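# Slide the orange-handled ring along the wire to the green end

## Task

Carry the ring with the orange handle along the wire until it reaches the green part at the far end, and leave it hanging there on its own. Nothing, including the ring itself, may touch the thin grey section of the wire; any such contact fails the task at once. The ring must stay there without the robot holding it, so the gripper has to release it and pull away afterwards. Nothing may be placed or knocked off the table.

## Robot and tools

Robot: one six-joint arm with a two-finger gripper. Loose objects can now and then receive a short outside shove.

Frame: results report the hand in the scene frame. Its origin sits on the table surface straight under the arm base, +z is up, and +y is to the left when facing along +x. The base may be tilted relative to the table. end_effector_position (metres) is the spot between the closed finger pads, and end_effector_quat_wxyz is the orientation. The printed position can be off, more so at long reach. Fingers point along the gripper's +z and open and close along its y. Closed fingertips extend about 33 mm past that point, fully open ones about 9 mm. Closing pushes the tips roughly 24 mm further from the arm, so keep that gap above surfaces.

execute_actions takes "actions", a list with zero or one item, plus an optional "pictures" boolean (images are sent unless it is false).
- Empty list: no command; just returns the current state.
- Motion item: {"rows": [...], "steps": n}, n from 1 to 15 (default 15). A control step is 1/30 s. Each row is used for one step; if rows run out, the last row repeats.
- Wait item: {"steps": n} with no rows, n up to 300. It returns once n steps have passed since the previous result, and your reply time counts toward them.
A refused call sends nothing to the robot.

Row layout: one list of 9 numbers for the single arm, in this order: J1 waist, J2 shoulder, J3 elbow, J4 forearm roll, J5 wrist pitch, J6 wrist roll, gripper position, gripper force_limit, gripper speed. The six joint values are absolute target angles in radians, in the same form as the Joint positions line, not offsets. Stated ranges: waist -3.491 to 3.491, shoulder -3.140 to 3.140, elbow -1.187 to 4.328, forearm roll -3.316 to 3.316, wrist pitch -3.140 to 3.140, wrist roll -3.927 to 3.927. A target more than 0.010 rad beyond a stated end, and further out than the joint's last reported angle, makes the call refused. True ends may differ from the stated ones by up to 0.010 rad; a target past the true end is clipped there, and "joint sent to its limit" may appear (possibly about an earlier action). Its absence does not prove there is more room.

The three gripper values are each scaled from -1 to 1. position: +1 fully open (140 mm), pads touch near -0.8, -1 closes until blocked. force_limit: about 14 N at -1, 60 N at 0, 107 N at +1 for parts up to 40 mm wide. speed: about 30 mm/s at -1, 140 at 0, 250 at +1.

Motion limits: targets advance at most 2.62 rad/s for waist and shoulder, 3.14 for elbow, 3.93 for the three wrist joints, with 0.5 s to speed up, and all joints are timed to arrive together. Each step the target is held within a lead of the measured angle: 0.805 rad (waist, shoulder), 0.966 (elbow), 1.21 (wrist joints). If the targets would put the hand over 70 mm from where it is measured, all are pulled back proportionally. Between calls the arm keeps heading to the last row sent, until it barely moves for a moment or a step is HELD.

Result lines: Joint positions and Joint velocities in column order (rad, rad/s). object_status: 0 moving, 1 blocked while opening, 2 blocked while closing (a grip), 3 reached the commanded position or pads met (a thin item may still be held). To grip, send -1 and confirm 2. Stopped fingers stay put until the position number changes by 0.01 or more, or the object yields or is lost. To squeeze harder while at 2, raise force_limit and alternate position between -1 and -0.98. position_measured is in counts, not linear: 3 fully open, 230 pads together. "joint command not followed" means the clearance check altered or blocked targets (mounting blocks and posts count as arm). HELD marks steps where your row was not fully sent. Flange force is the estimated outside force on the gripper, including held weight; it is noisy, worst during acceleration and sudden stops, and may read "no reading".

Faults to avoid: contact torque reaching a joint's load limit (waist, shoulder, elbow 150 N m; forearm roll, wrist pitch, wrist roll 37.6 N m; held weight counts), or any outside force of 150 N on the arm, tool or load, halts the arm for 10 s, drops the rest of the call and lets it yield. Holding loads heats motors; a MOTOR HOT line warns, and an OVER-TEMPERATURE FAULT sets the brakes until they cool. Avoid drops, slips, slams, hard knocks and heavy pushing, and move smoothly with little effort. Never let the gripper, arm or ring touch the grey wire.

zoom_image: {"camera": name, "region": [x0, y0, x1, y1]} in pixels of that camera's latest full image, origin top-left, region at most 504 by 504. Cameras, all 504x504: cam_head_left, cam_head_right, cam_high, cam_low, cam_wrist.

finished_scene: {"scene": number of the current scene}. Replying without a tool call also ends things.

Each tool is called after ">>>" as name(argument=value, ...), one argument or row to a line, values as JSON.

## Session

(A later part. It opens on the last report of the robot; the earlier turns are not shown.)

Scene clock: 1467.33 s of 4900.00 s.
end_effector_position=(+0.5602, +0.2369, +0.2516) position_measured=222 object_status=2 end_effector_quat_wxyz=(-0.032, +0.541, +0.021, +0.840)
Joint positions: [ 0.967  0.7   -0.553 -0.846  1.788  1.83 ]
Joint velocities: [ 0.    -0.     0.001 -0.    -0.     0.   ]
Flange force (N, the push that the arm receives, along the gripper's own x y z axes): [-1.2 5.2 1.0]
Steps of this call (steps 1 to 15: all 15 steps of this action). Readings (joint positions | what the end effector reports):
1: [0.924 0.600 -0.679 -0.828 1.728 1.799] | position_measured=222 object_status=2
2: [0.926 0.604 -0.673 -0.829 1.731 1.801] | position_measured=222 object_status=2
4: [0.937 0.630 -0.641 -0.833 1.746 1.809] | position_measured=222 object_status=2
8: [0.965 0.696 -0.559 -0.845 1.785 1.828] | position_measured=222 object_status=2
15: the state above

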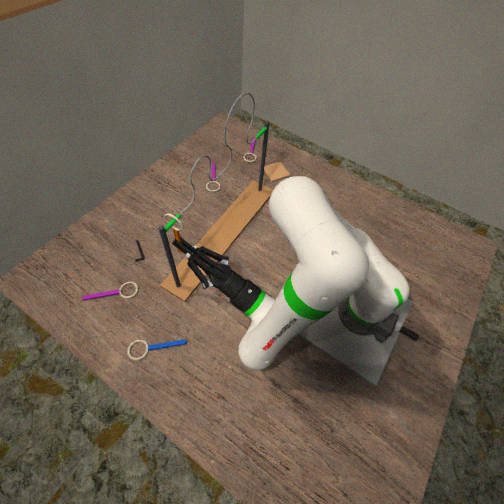

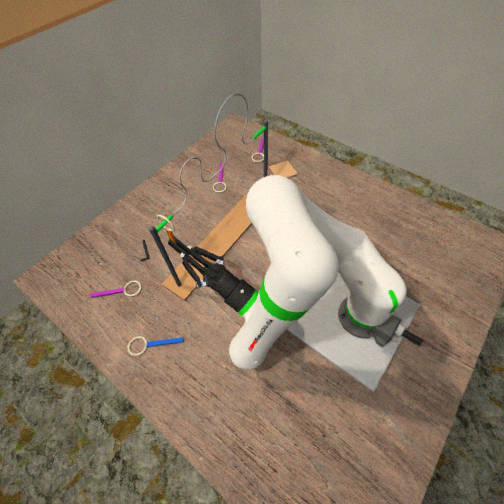

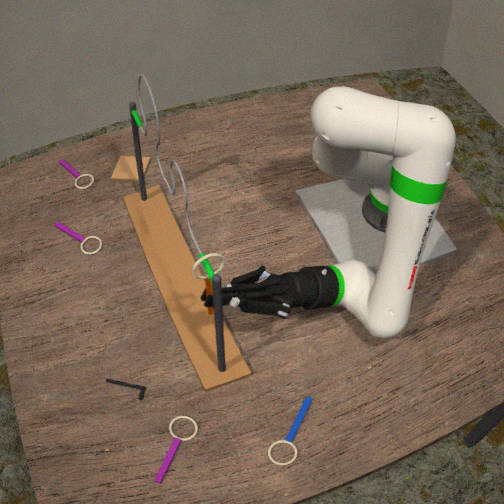

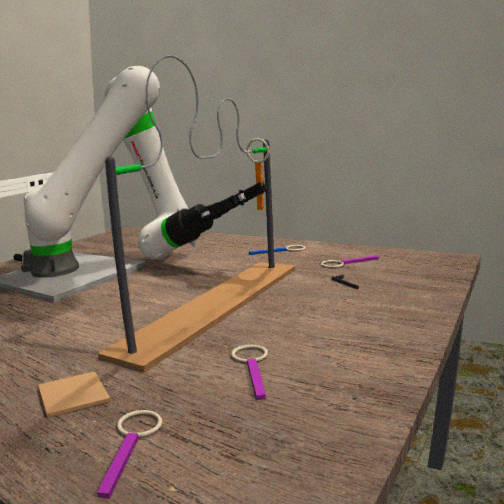

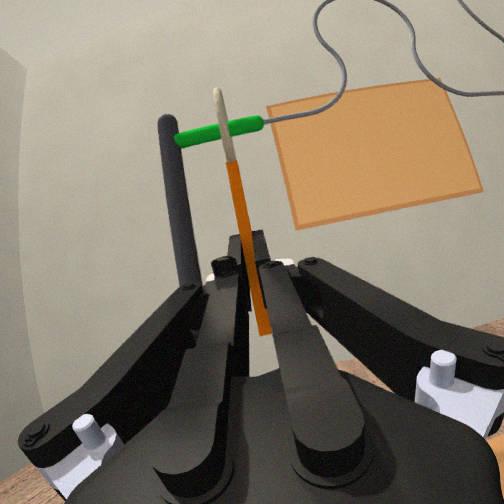

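>>> execute_actions(
  actions=[
    {"rows": [[0.9600,0.7634,-0.5285,-0.8467,1.8120,1.7986,-1,0,-0.6]], "steps": 14},
  ],
)

>>> zoom_image(
  camera="cam_low",
  region=[215, 125, 305, 215],
)

>>> zoom_image(
  camera="cam_high",
  region=[165, 230, 265, 330],
)

Scene clock: 1536.07 s of 4900.00 s.
end_effector_position=(+0.5602, +0.2369, +0.2517) position_measured=222 object_status=2 end_effector_quat_wxyz=(-0.032, +0.541, +0.021, +0.840)
Joint positions: [ 0.967  0.7   -0.553 -0.846  1.788  1.83 ]
Joint velocities: [-0.    -0.001 -0.    -0.    -0.     0.   ]
Flange force (N, the push that the arm receives, along the gripper's own x y z axes): [-0.3 3.3 -0.2]
A step of this action was HELD (marked below), so the robot has no last target. The arm can still carry out the HELD step.
Steps of this call (steps 1 to 15: the robot went on to your last target; steps 16 to 90: nothing new was sent; then 65.27 s passed at rest; steps 91 to 104: all 14 steps of this action). Readings (joint positions | what the end effector reports):
91: [0.967 0.700 -0.553 -0.846 1.788 1.830] | position_measured=222 object_status=2 HELD
92: [0.967 0.700 -0.553 -0.846 1.788 1.830] | position_measured=222 object_status=2 HELD
93: [0.967 0.700 -0.553 -0.846 1.788 1.830] | position_measured=222 object_status=2 HELD
94: [0.967 0.700 -0.553 -0.846 1.788 1.830] | position_measured=222 object_status=2 HELD
95: [0.967 0.700 -0.553 -0.846 1.788 1.830] | position_measured=222 object_status=2 HELD
96: [0.967 0.700 -0.553 -0.846 1.788 1.830] | position_measured=222 object_status=2 HELD
97: [0.967 0.700 -0.553 -0.846 1.788 1.830] | position_measured=222 object_status=2 HELD
98: [0.967 0.700 -0.553 -0.846 1.788 1.830] | position_measured=222 object_status=2 HELD
99: [0.967 0.700 -0.553 -0.846 1.788 1.830] | position_measured=222 object_status=2 HELD
100: [0.967 0.700 -0.553 -0.846 1.788 1.830] | position_measured=222 object_status=2 HELD
101: [0.967 0.700 -0.553 -0.846 1.788 1.830] | position_measured=222 object_status=2 HELD
102: [0.967 0.700 -0.553 -0.846 1.788 1.830] | position_measured=222 object_status=2 HELD
103: [0.967 0.700 -0.553 -0.846 1.788 1.830] | position_measured=222 object_status=2 HELD
104: the state above HELD
joint command not followed: on one or more control steps a check withheld the commanded joint targets, and the robot was not sent them on those steps. On the call's last step the targets were still withheld.
cause: the commanded joint targets would bring two parts of the arm too close to each other (joints 1 (waist) to 5 (wrist pitch) lie between them); next, command targets that bring no two parts of the arm closer together.

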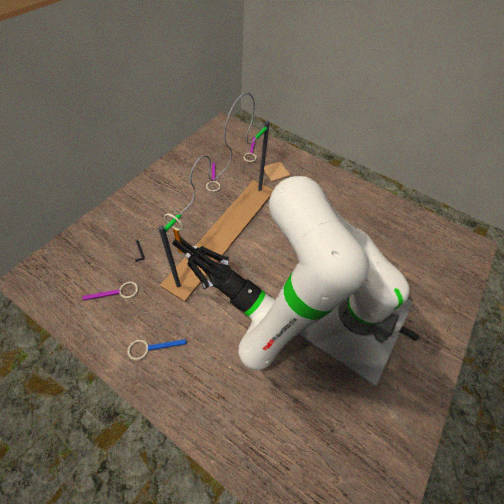

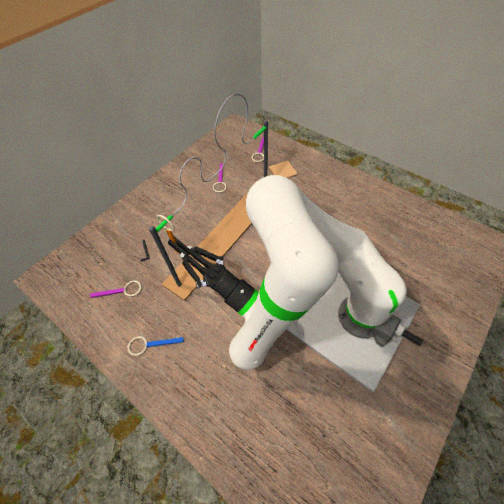

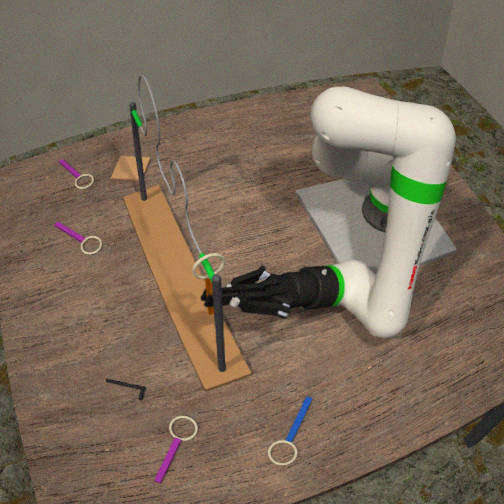

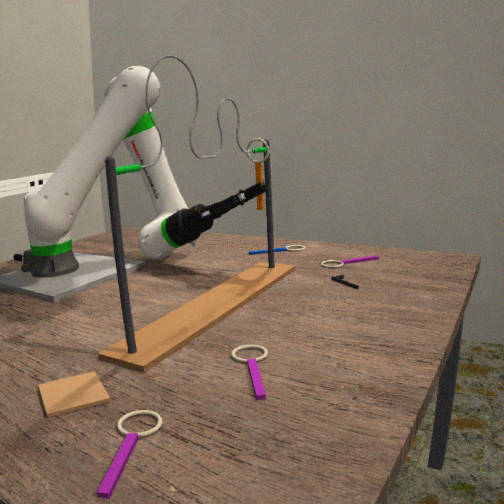

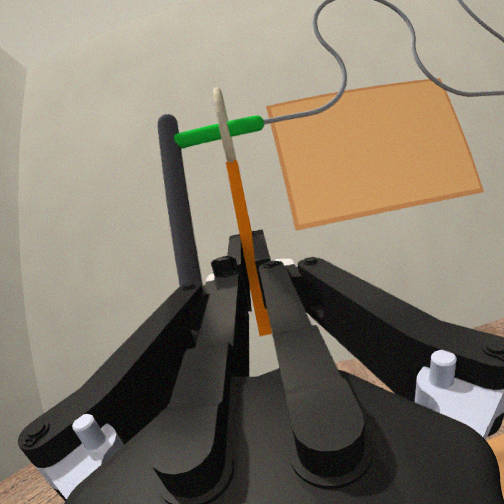

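Region (215, 125, 305, 215) of cam_low's 504x504 image, scaled by 5.600, with more detail than that image has.

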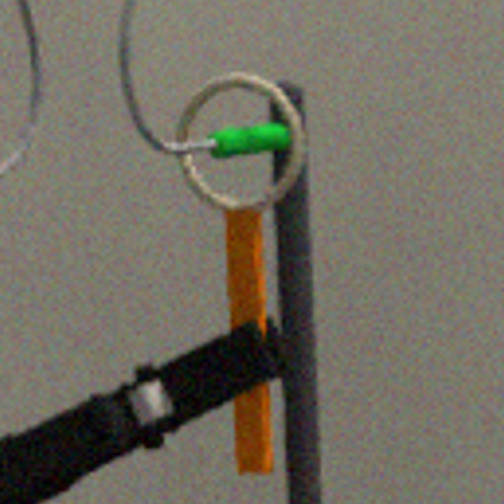

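Region (165, 230, 265, 330) of cam_high's 504x504 image, scaled by 5.040, with more detail than that image has.

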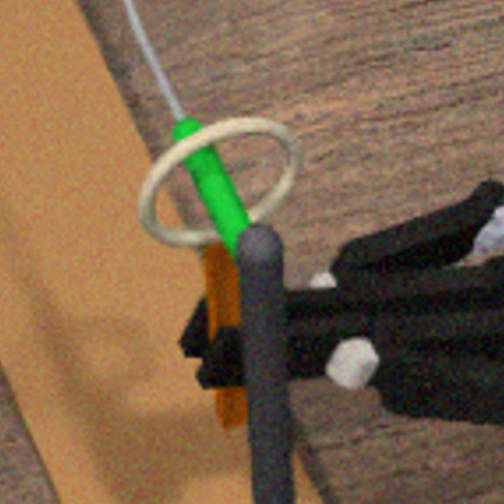

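>>> execute_actions(
  actions=[
    {"rows": [[0.9985,0.6497,-0.5874,-0.8961,1.7010,1.8448,-1,0,-0.6]], "steps": 12},
  ],
)

>>> zoom_image(
  camera="cam_low",
  region=[215, 125, 305, 215],
)

>>> zoom_image(
  camera="cam_high",
  region=[165, 230, 265, 330],
)

Scene clock: 1565.23 s of 4900.00 s.
end_effector_position=(+0.5588, +0.2368, +0.2473) position_measured=222 object_status=2 end_effector_quat_wxyz=(-0.031, +0.551, +0.022, +0.834)
Joint positions: [ 0.975  0.687 -0.562 -0.86   1.764  1.834]
Joint velocities: [ 0.06  -0.093 -0.063 -0.092 -0.158  0.028]
Flange force (N, the push that the arm receives, along the gripper's own x y z axes): [-8.7 3.9 3.4]
Steps of this call (steps 1 to 90: nothing new was sent; then 25.77 s passed at rest; steps 91 to 102: all 12 steps of this action). Readings (joint positions | what the end effector reports):
91: [0.967 0.700 -0.553 -0.846 1.788 1.830] | position_measured=222 object_status=2
92: [0.967 0.700 -0.553 -0.846 1.788 1.830] | position_measured=222 object_status=2
94: [0.967 0.699 -0.553 -0.847 1.786 1.830] | position_measured=222 object_status=2
98: [0.970 0.695 -0.556 -0.851 1.779 1.831] | position_measured=222 object_status=2
102: the state above

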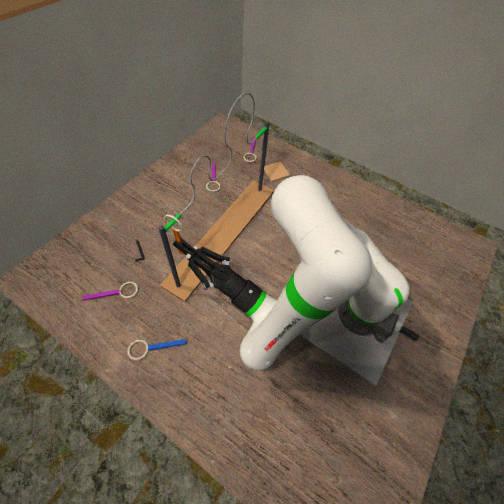

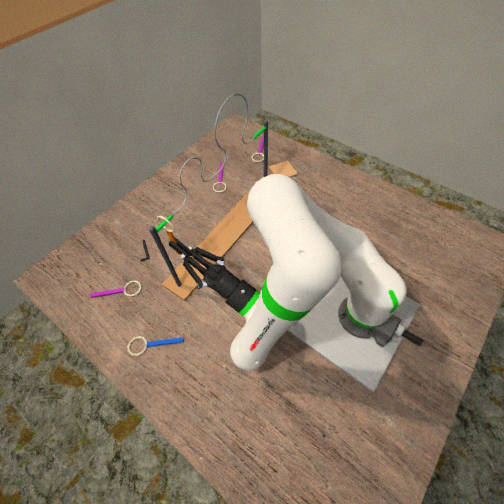

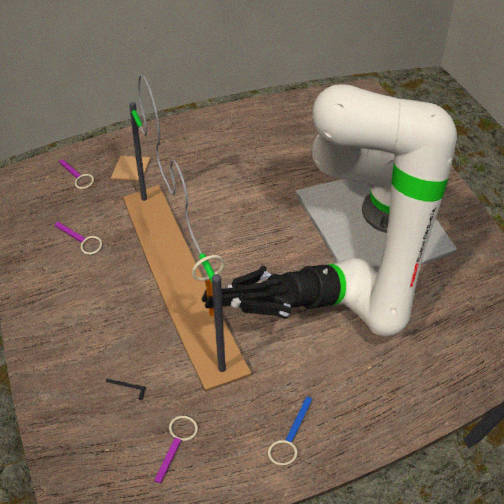

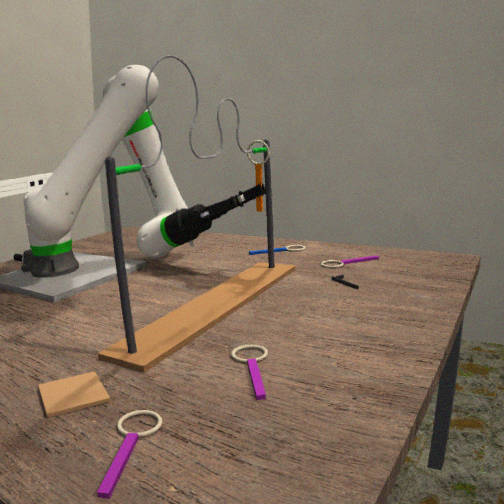

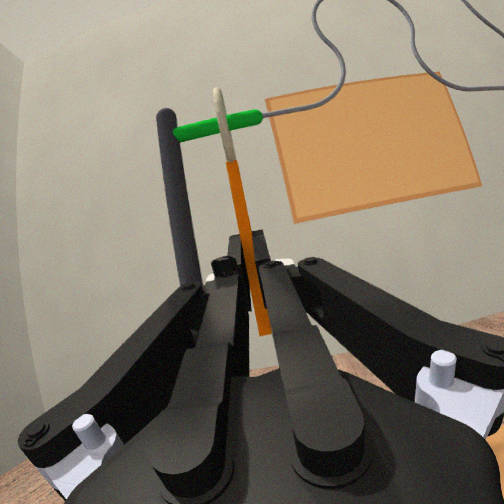

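Region (215, 125, 305, 215) of cam_low's 504x504 image, scaled by 5.600, with more detail than that image has.

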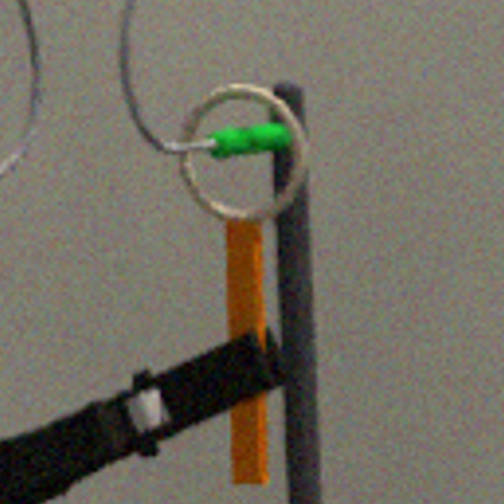

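Region (165, 230, 265, 330) of cam_high's 504x504 image, scaled by 5.040, with more detail than that image has.

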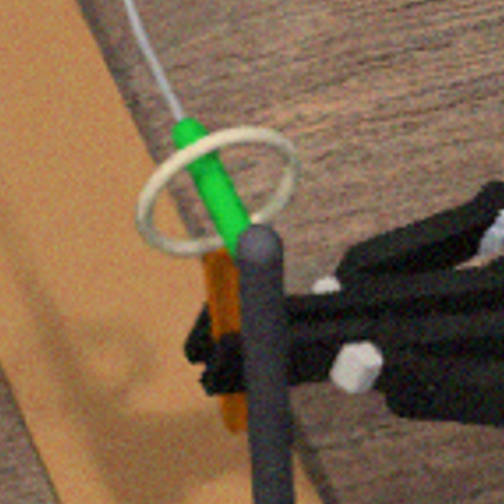

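The move is ramping slowly after the hold; let it complete.

>>> execute_actions(
  actions=[
    {"steps": 30},
  ],
)

>>> zoom_image(
  camera="cam_low",
  region=[215, 125, 305, 215],
)

>>> zoom_image(
  camera="cam_high",
  region=[165, 230, 265, 330],
)

Scene clock: 1568.67 s of 4900.00 s.
end_effector_position=(+0.5539, +0.2364, +0.2350) position_measured=222 object_status=2 end_effector_quat_wxyz=(-0.031, +0.577, +0.023, +0.816)
Joint positions: [ 0.999  0.65  -0.587 -0.896  1.701  1.845]
Joint velocities: [ 0.001  0.001 -0.    -0.002 -0.    -0.   ]
Flange force (N, the push that the arm receives, along the gripper's own x y z axes): [7.4 5.3 6.5]
Steps of this call (steps 1 to 30: the robot went on to your last target; steps 31 to 90: nothing new was sent; then 0.43 s passed at rest). Readings (joint positions | what the end effector reports):
1: [0.978 0.683 -0.565 -0.863 1.758 1.835] | position_measured=222 object_status=2
2: [0.980 0.680 -0.567 -0.867 1.752 1.836] | position_measured=222 object_status=2
4: [0.984 0.672 -0.572 -0.874 1.740 1.838] | position_measured=222 object_status=2
8: [0.994 0.657 -0.582 -0.889 1.714 1.843] | position_measured=222 object_status=2
90: the state above
The arm was judged still, so your last target was given up. Only a new action makes it travel on or press farther. Fingers that are still opening or closing keep moving.

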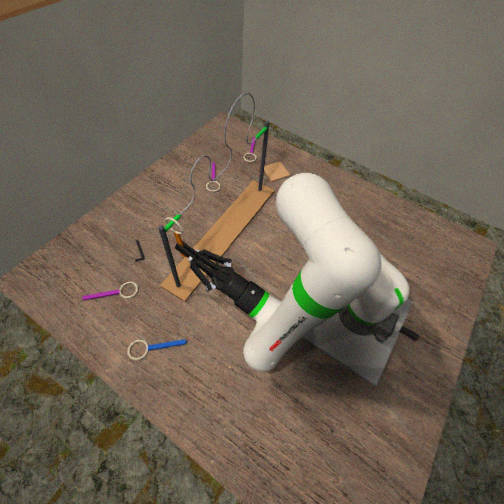

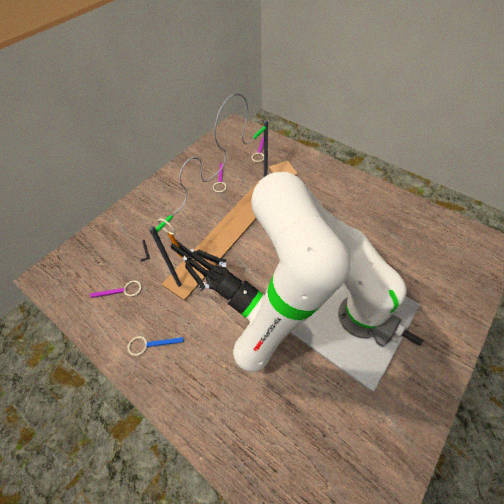

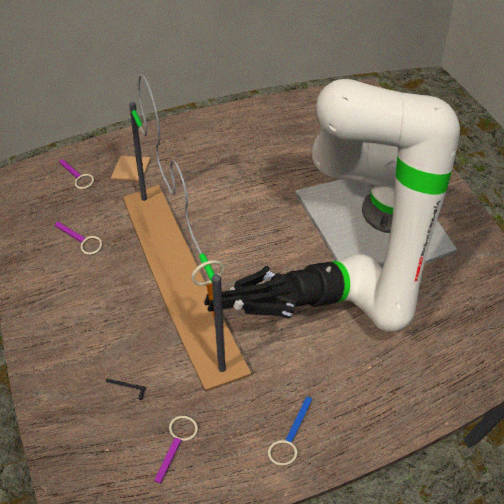

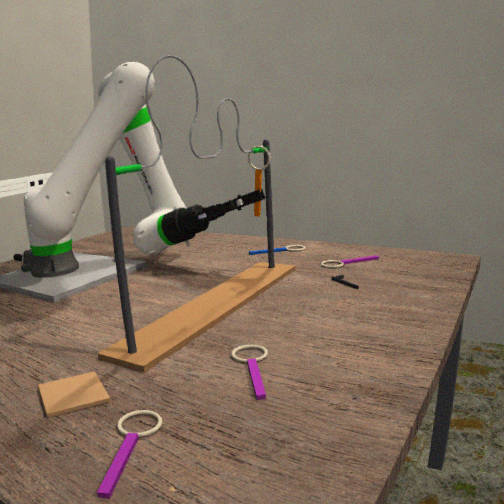

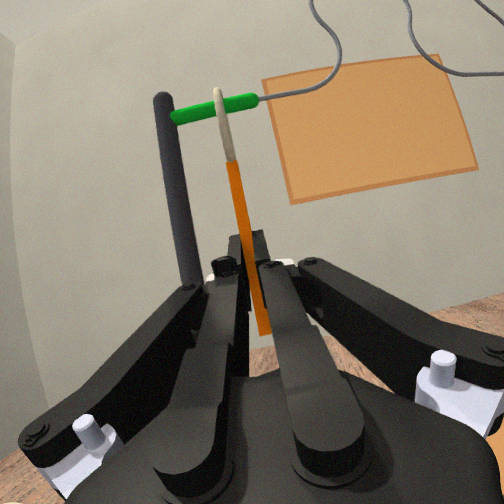

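Region (215, 125, 305, 215) of cam_low's 504x504 image, scaled by 5.600, with more detail than that image has.

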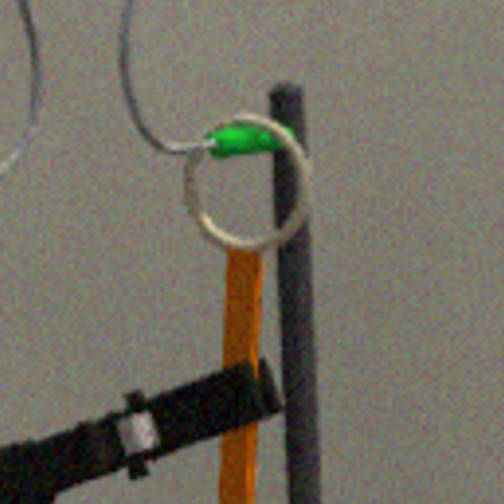

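Region (165, 230, 265, 330) of cam_high's 504x504 image, scaled by 5.040, with more detail than that image has.

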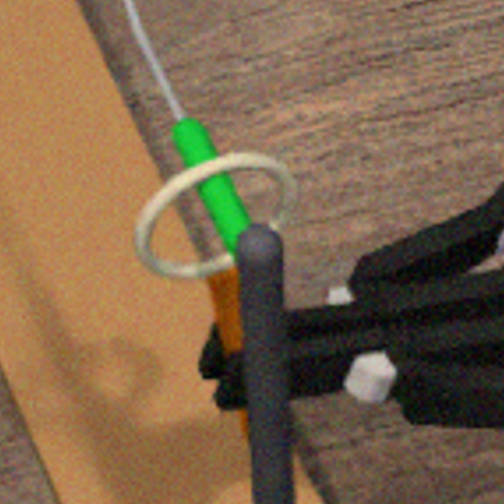

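>>> execute_actions(
  actions=[
    {"rows": [[0.9985,0.6497,-0.5874,-0.8961,1.7010,1.8448,-0.5,0,-0.4]], "steps": 12},
  ],
  pictures=false,
)

>>> execute_actions(
  actions=[
    {"rows": [[1.1349,0.4931,-0.6938,-1.0439,1.6290,1.9110,-0.5,0,-0.4]], "steps": 15},
  ],
)

Scene clock: 1577.03 s of 4900.00 s.
end_effector_position=(+0.5539, +0.2363, +0.2349) position_measured=192 object_status=0 end_effector_quat_wxyz=(-0.031, +0.577, +0.023, +0.816)
Joint positions: [ 0.999  0.65  -0.588 -0.896  1.701  1.845]
Joint velocities: [-0.001  0.     0.001  0.005  0.001  0.   ]
Flange force (N, the push that the arm receives, along the gripper's own x y z axes): [-1.6 5.3 0.9]
Steps of this call (steps 1 to 90: nothing new was sent; then 4.97 s passed at rest; steps 91 to 102: all 12 steps of this action). Readings (joint positions | what the end effector reports):
91: [0.999 0.650 -0.587 -0.896 1.701 1.845] | position_measured=222 object_status=0
92: [0.999 0.650 -0.587 -0.896 1.701 1.845] | position_measured=222 object_status=0
94: [0.999 0.650 -0.588 -0.896 1.701 1.845] | position_measured=208 object_status=0
98: [0.999 0.650 -0.588 -0.896 1.701 1.845] | position_measured=192 object_status=0
102: the state above

Scene clock: 1577.53 s of 4900.00 s.
end_effector_position=(+0.5011, +0.2324, +0.2383) position_measured=192 object_status=3 end_effector_quat_wxyz=(-0.030, +0.612, +0.024, +0.790)
Joint positions: [ 1.135  0.493 -0.694 -1.044  1.629  1.911]
Joint velocities: [-0.001 -0.    -0.001  0.001 -0.     0.   ]
Flange force (N, the push that the arm receives, along the gripper's own x y z axes): [-2.1 4.9 3.1]
Steps of this call (steps 1 to 15: all 15 steps of this action). Readings (joint positions | what the end effector reports):
1: [0.999 0.649 -0.588 -0.896 1.701 1.845] | position_measured=192 object_status=0
2: [1.003 0.645 -0.591 -0.901 1.699 1.847] | position_measured=192 object_status=3
4: [1.026 0.618 -0.609 -0.926 1.687 1.858] | position_measured=192 object_status=3
8: [1.110 0.522 -0.674 -1.017 1.642 1.899] | position_measured=192 object_status=3
15: the state above

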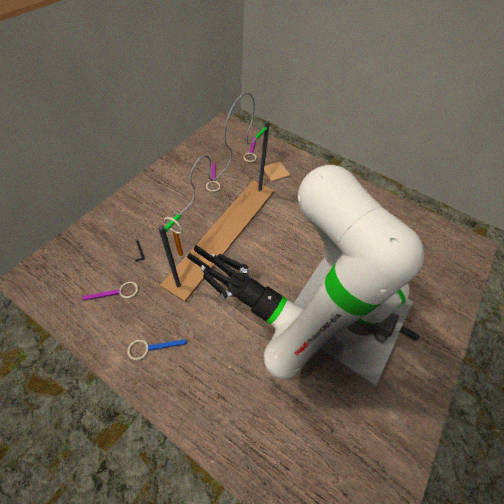

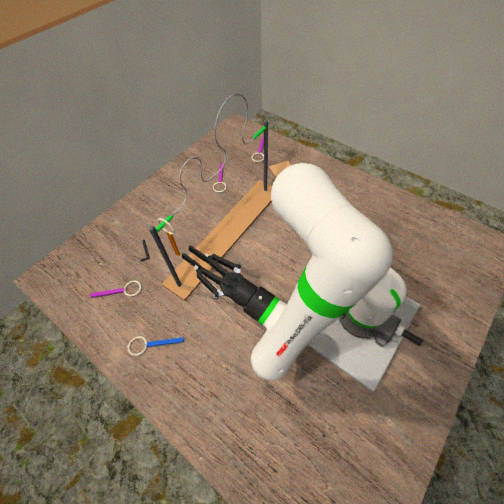

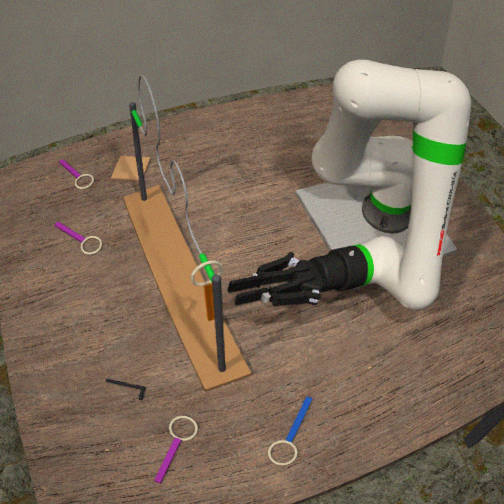

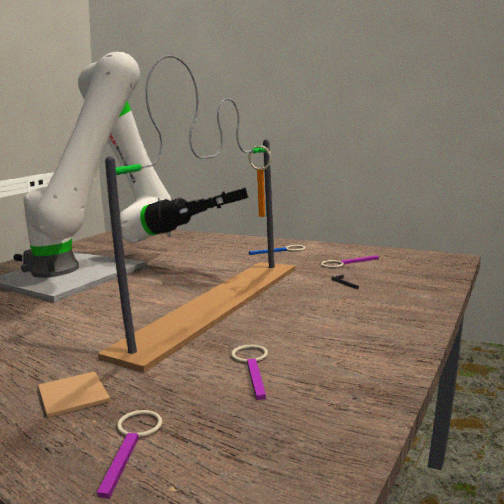

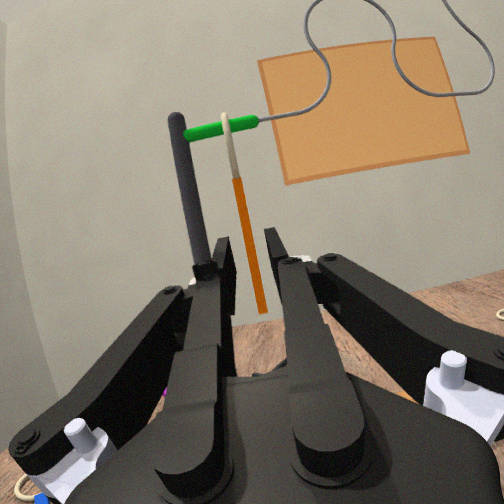

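Ring is hanging on the green. Swing the arm clear via the waist.

>>> execute_actions(
  actions=[
    {"rows": [[1.60,0.4931,-0.6938,-1.0439,1.6290,1.9110,-0.5,0,-0.4]], "steps": 15},
  ],
  pictures=false,
)

>>> execute_actions(
  actions=[
    {"steps": 20},
  ],
)

Scene clock: 1580.63 s of 4900.00 s.
end_effector_position=(+0.4011, +0.3803, +0.2374) position_measured=192 object_status=3 end_effector_quat_wxyz=(-0.156, +0.600, +0.123, +0.775)
Joint positions: [ 1.459  0.493 -0.694 -1.044  1.629  1.911]
Joint velocities: [ 0.795  0.001  0.    -0.002  0.    -0.   ]
Flange force (N, the push that the arm receives, along the gripper's own x y z axes): [-3.4 4.2 1.5]
Steps of this call (steps 1 to 15: the robot went on to your last target; steps 16 to 78: nothing new was sent; steps 79 to 93: all 15 steps of this action). Readings (joint positions | what the end effector reports):
79: [1.136 0.493 -0.694 -1.044 1.629 1.911] | position_measured=192 object_status=3
80: [1.140 0.493 -0.694 -1.044 1.629 1.911] | position_measured=192 object_status=3
82: [1.167 0.493 -0.694 -1.044 1.629 1.911] | position_measured=192 object_status=3
86: [1.271 0.493 -0.694 -1.044 1.629 1.911] | position_measured=192 object_status=3
93: the state above

Scene clock: 1581.30 s of 4900.00 s.
end_effector_position=(+0.3436, +0.4331, +0.2369) position_measured=192 object_status=3 end_effector_quat_wxyz=(-0.210, +0.590, +0.166, +0.762)
Joint positions: [ 1.6    0.493 -0.694 -1.044  1.629  1.911]
Joint velocities: [-0.  0. -0. -0.  0. -0.]
Flange force (N, the push that the arm receives, along the gripper's own x y z axes): [-1.6 4.1 0.0]
Steps of this call (steps 1 to 20: the robot went on to your last target). Readings (joint positions | what the end effector reports):
1: [1.486 0.493 -0.694 -1.044 1.629 1.911] | position_measured=192 object_status=3
2: [1.512 0.493 -0.694 -1.044 1.629 1.911] | position_measured=192 object_status=3
4: [1.561 0.493 -0.694 -1.044 1.629 1.911] | position_measured=192 object_status=3
8: [1.600 0.493 -0.694 -1.044 1.629 1.911] | position_measured=192 object_status=3
20: the state above

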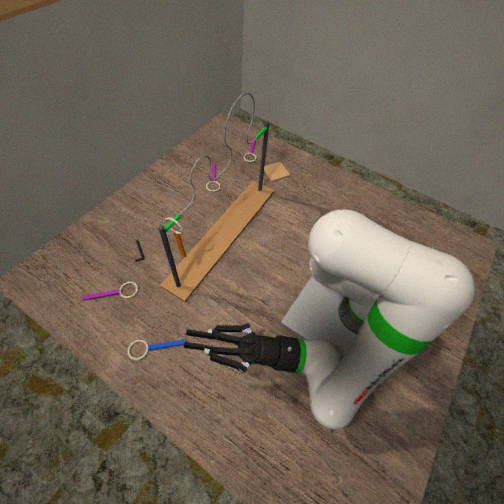

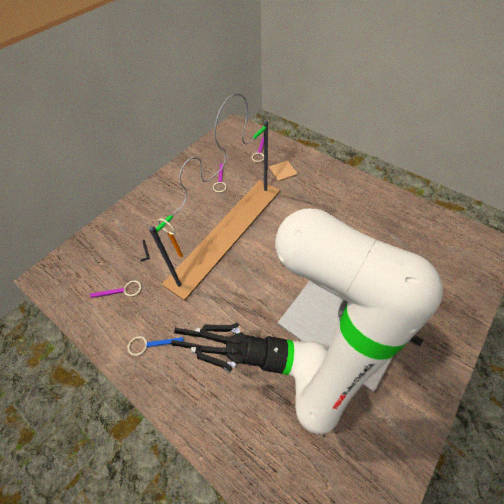

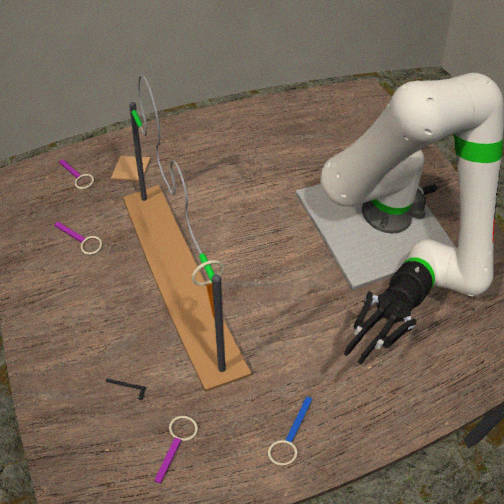

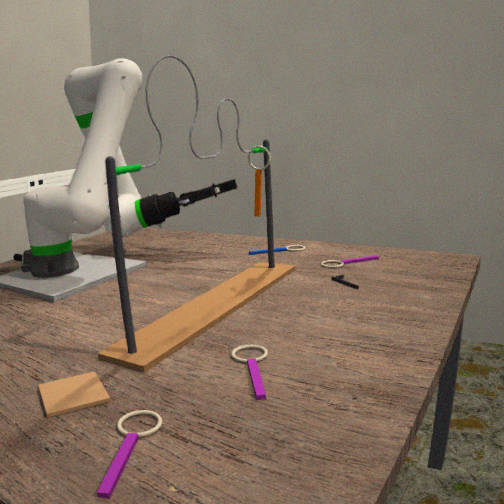

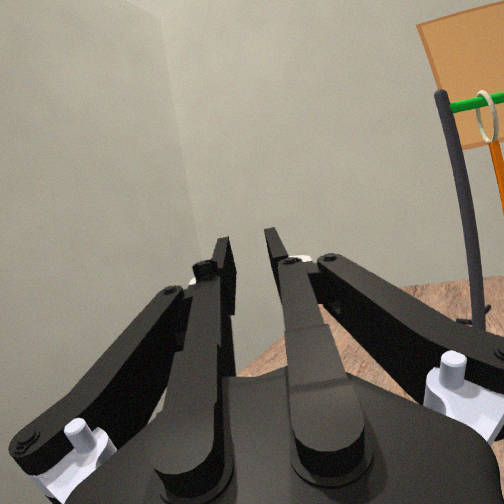

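>>> execute_actions(
  actions=[
    {"steps": 300},
  ],
)

>>> zoom_image(
  camera="cam_high",
  region=[165, 230, 265, 330],
)

>>> zoom_image(
  camera="cam_low",
  region=[215, 130, 305, 220],
)

Scene clock: 1591.30 s of 4900.00 s.
end_effector_position=(+0.3436, +0.4331, +0.2369) position_measured=192 object_status=3 end_effector_quat_wxyz=(-0.210, +0.590, +0.166, +0.762)
Joint positions: [ 1.6    0.493 -0.694 -1.044  1.629  1.911]
Joint velocities: [-0.001 -0.     0.     0.001 -0.    -0.   ]
Flange force (N, the push that the arm receives, along the gripper's own x y z axes): [-3.0 4.2 1.7]
Steps of this call (steps 1 to 15: the robot went on to your last target; steps 16 to 300: nothing new was sent). Readings (joint positions | what the end effector reports):
1: [1.600 0.493 -0.694 -1.044 1.629 1.911] | position_measured=192 object_status=3
2: [1.600 0.493 -0.694 -1.044 1.629 1.911] | position_measured=192 object_status=3
4: [1.600 0.493 -0.694 -1.044 1.629 1.911] | position_measured=192 object_status=3
8: [1.600 0.493 -0.694 -1.044 1.629 1.911] | position_measured=192 object_status=3
300: the state above
The arm was judged still, so your last target was given up. Only a new action makes it travel on or press farther. Fingers that are still opening or closing keep moving.

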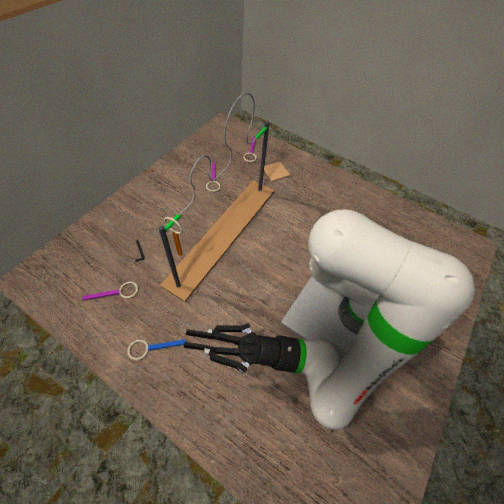

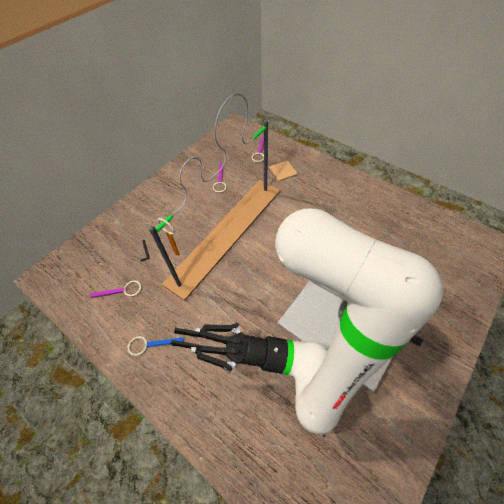

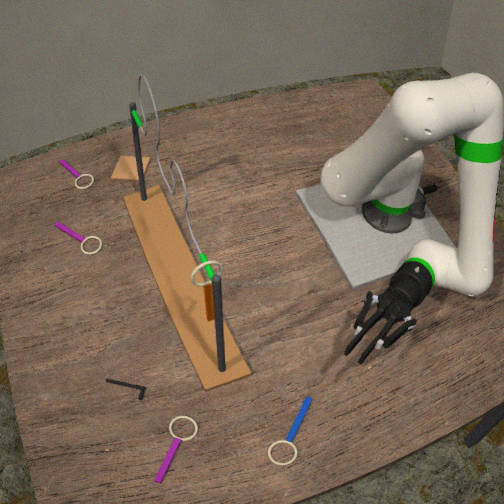

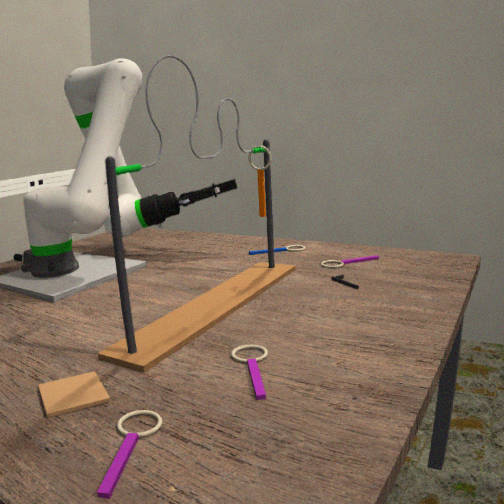

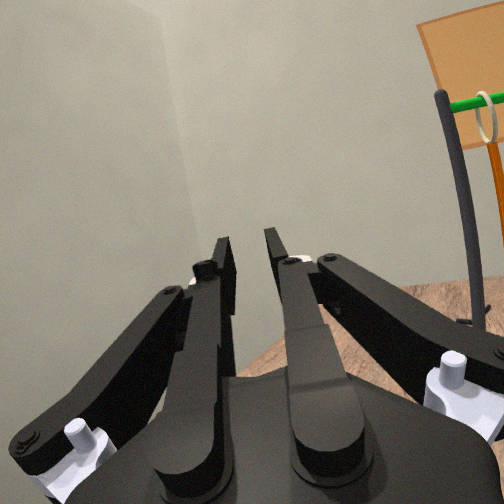

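Region (165, 230, 265, 330) of cam_high's 504x504 image, scaled by 5.040, with more detail than that image has.

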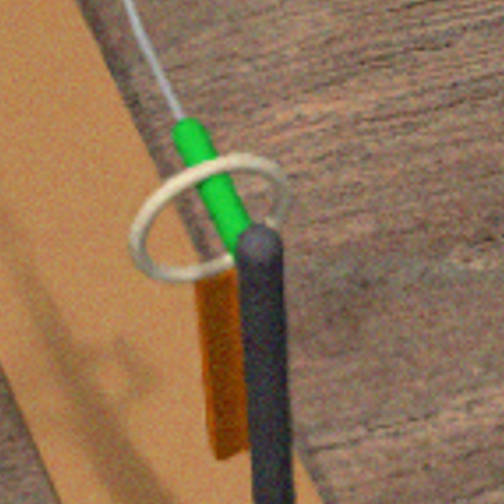

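Region (215, 130, 305, 220) of cam_low's 504x504 image, scaled by 5.600, with more detail than that image has.

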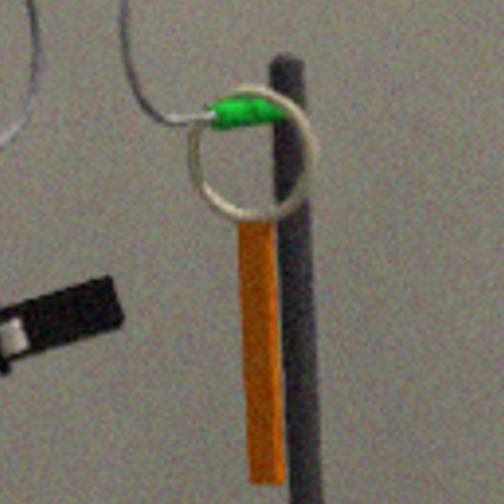

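The ring is hanging on the middle of the green part and the arm is clear.

>>> finished_scene(
  scene=2,
)

The scene is finished: the task was done.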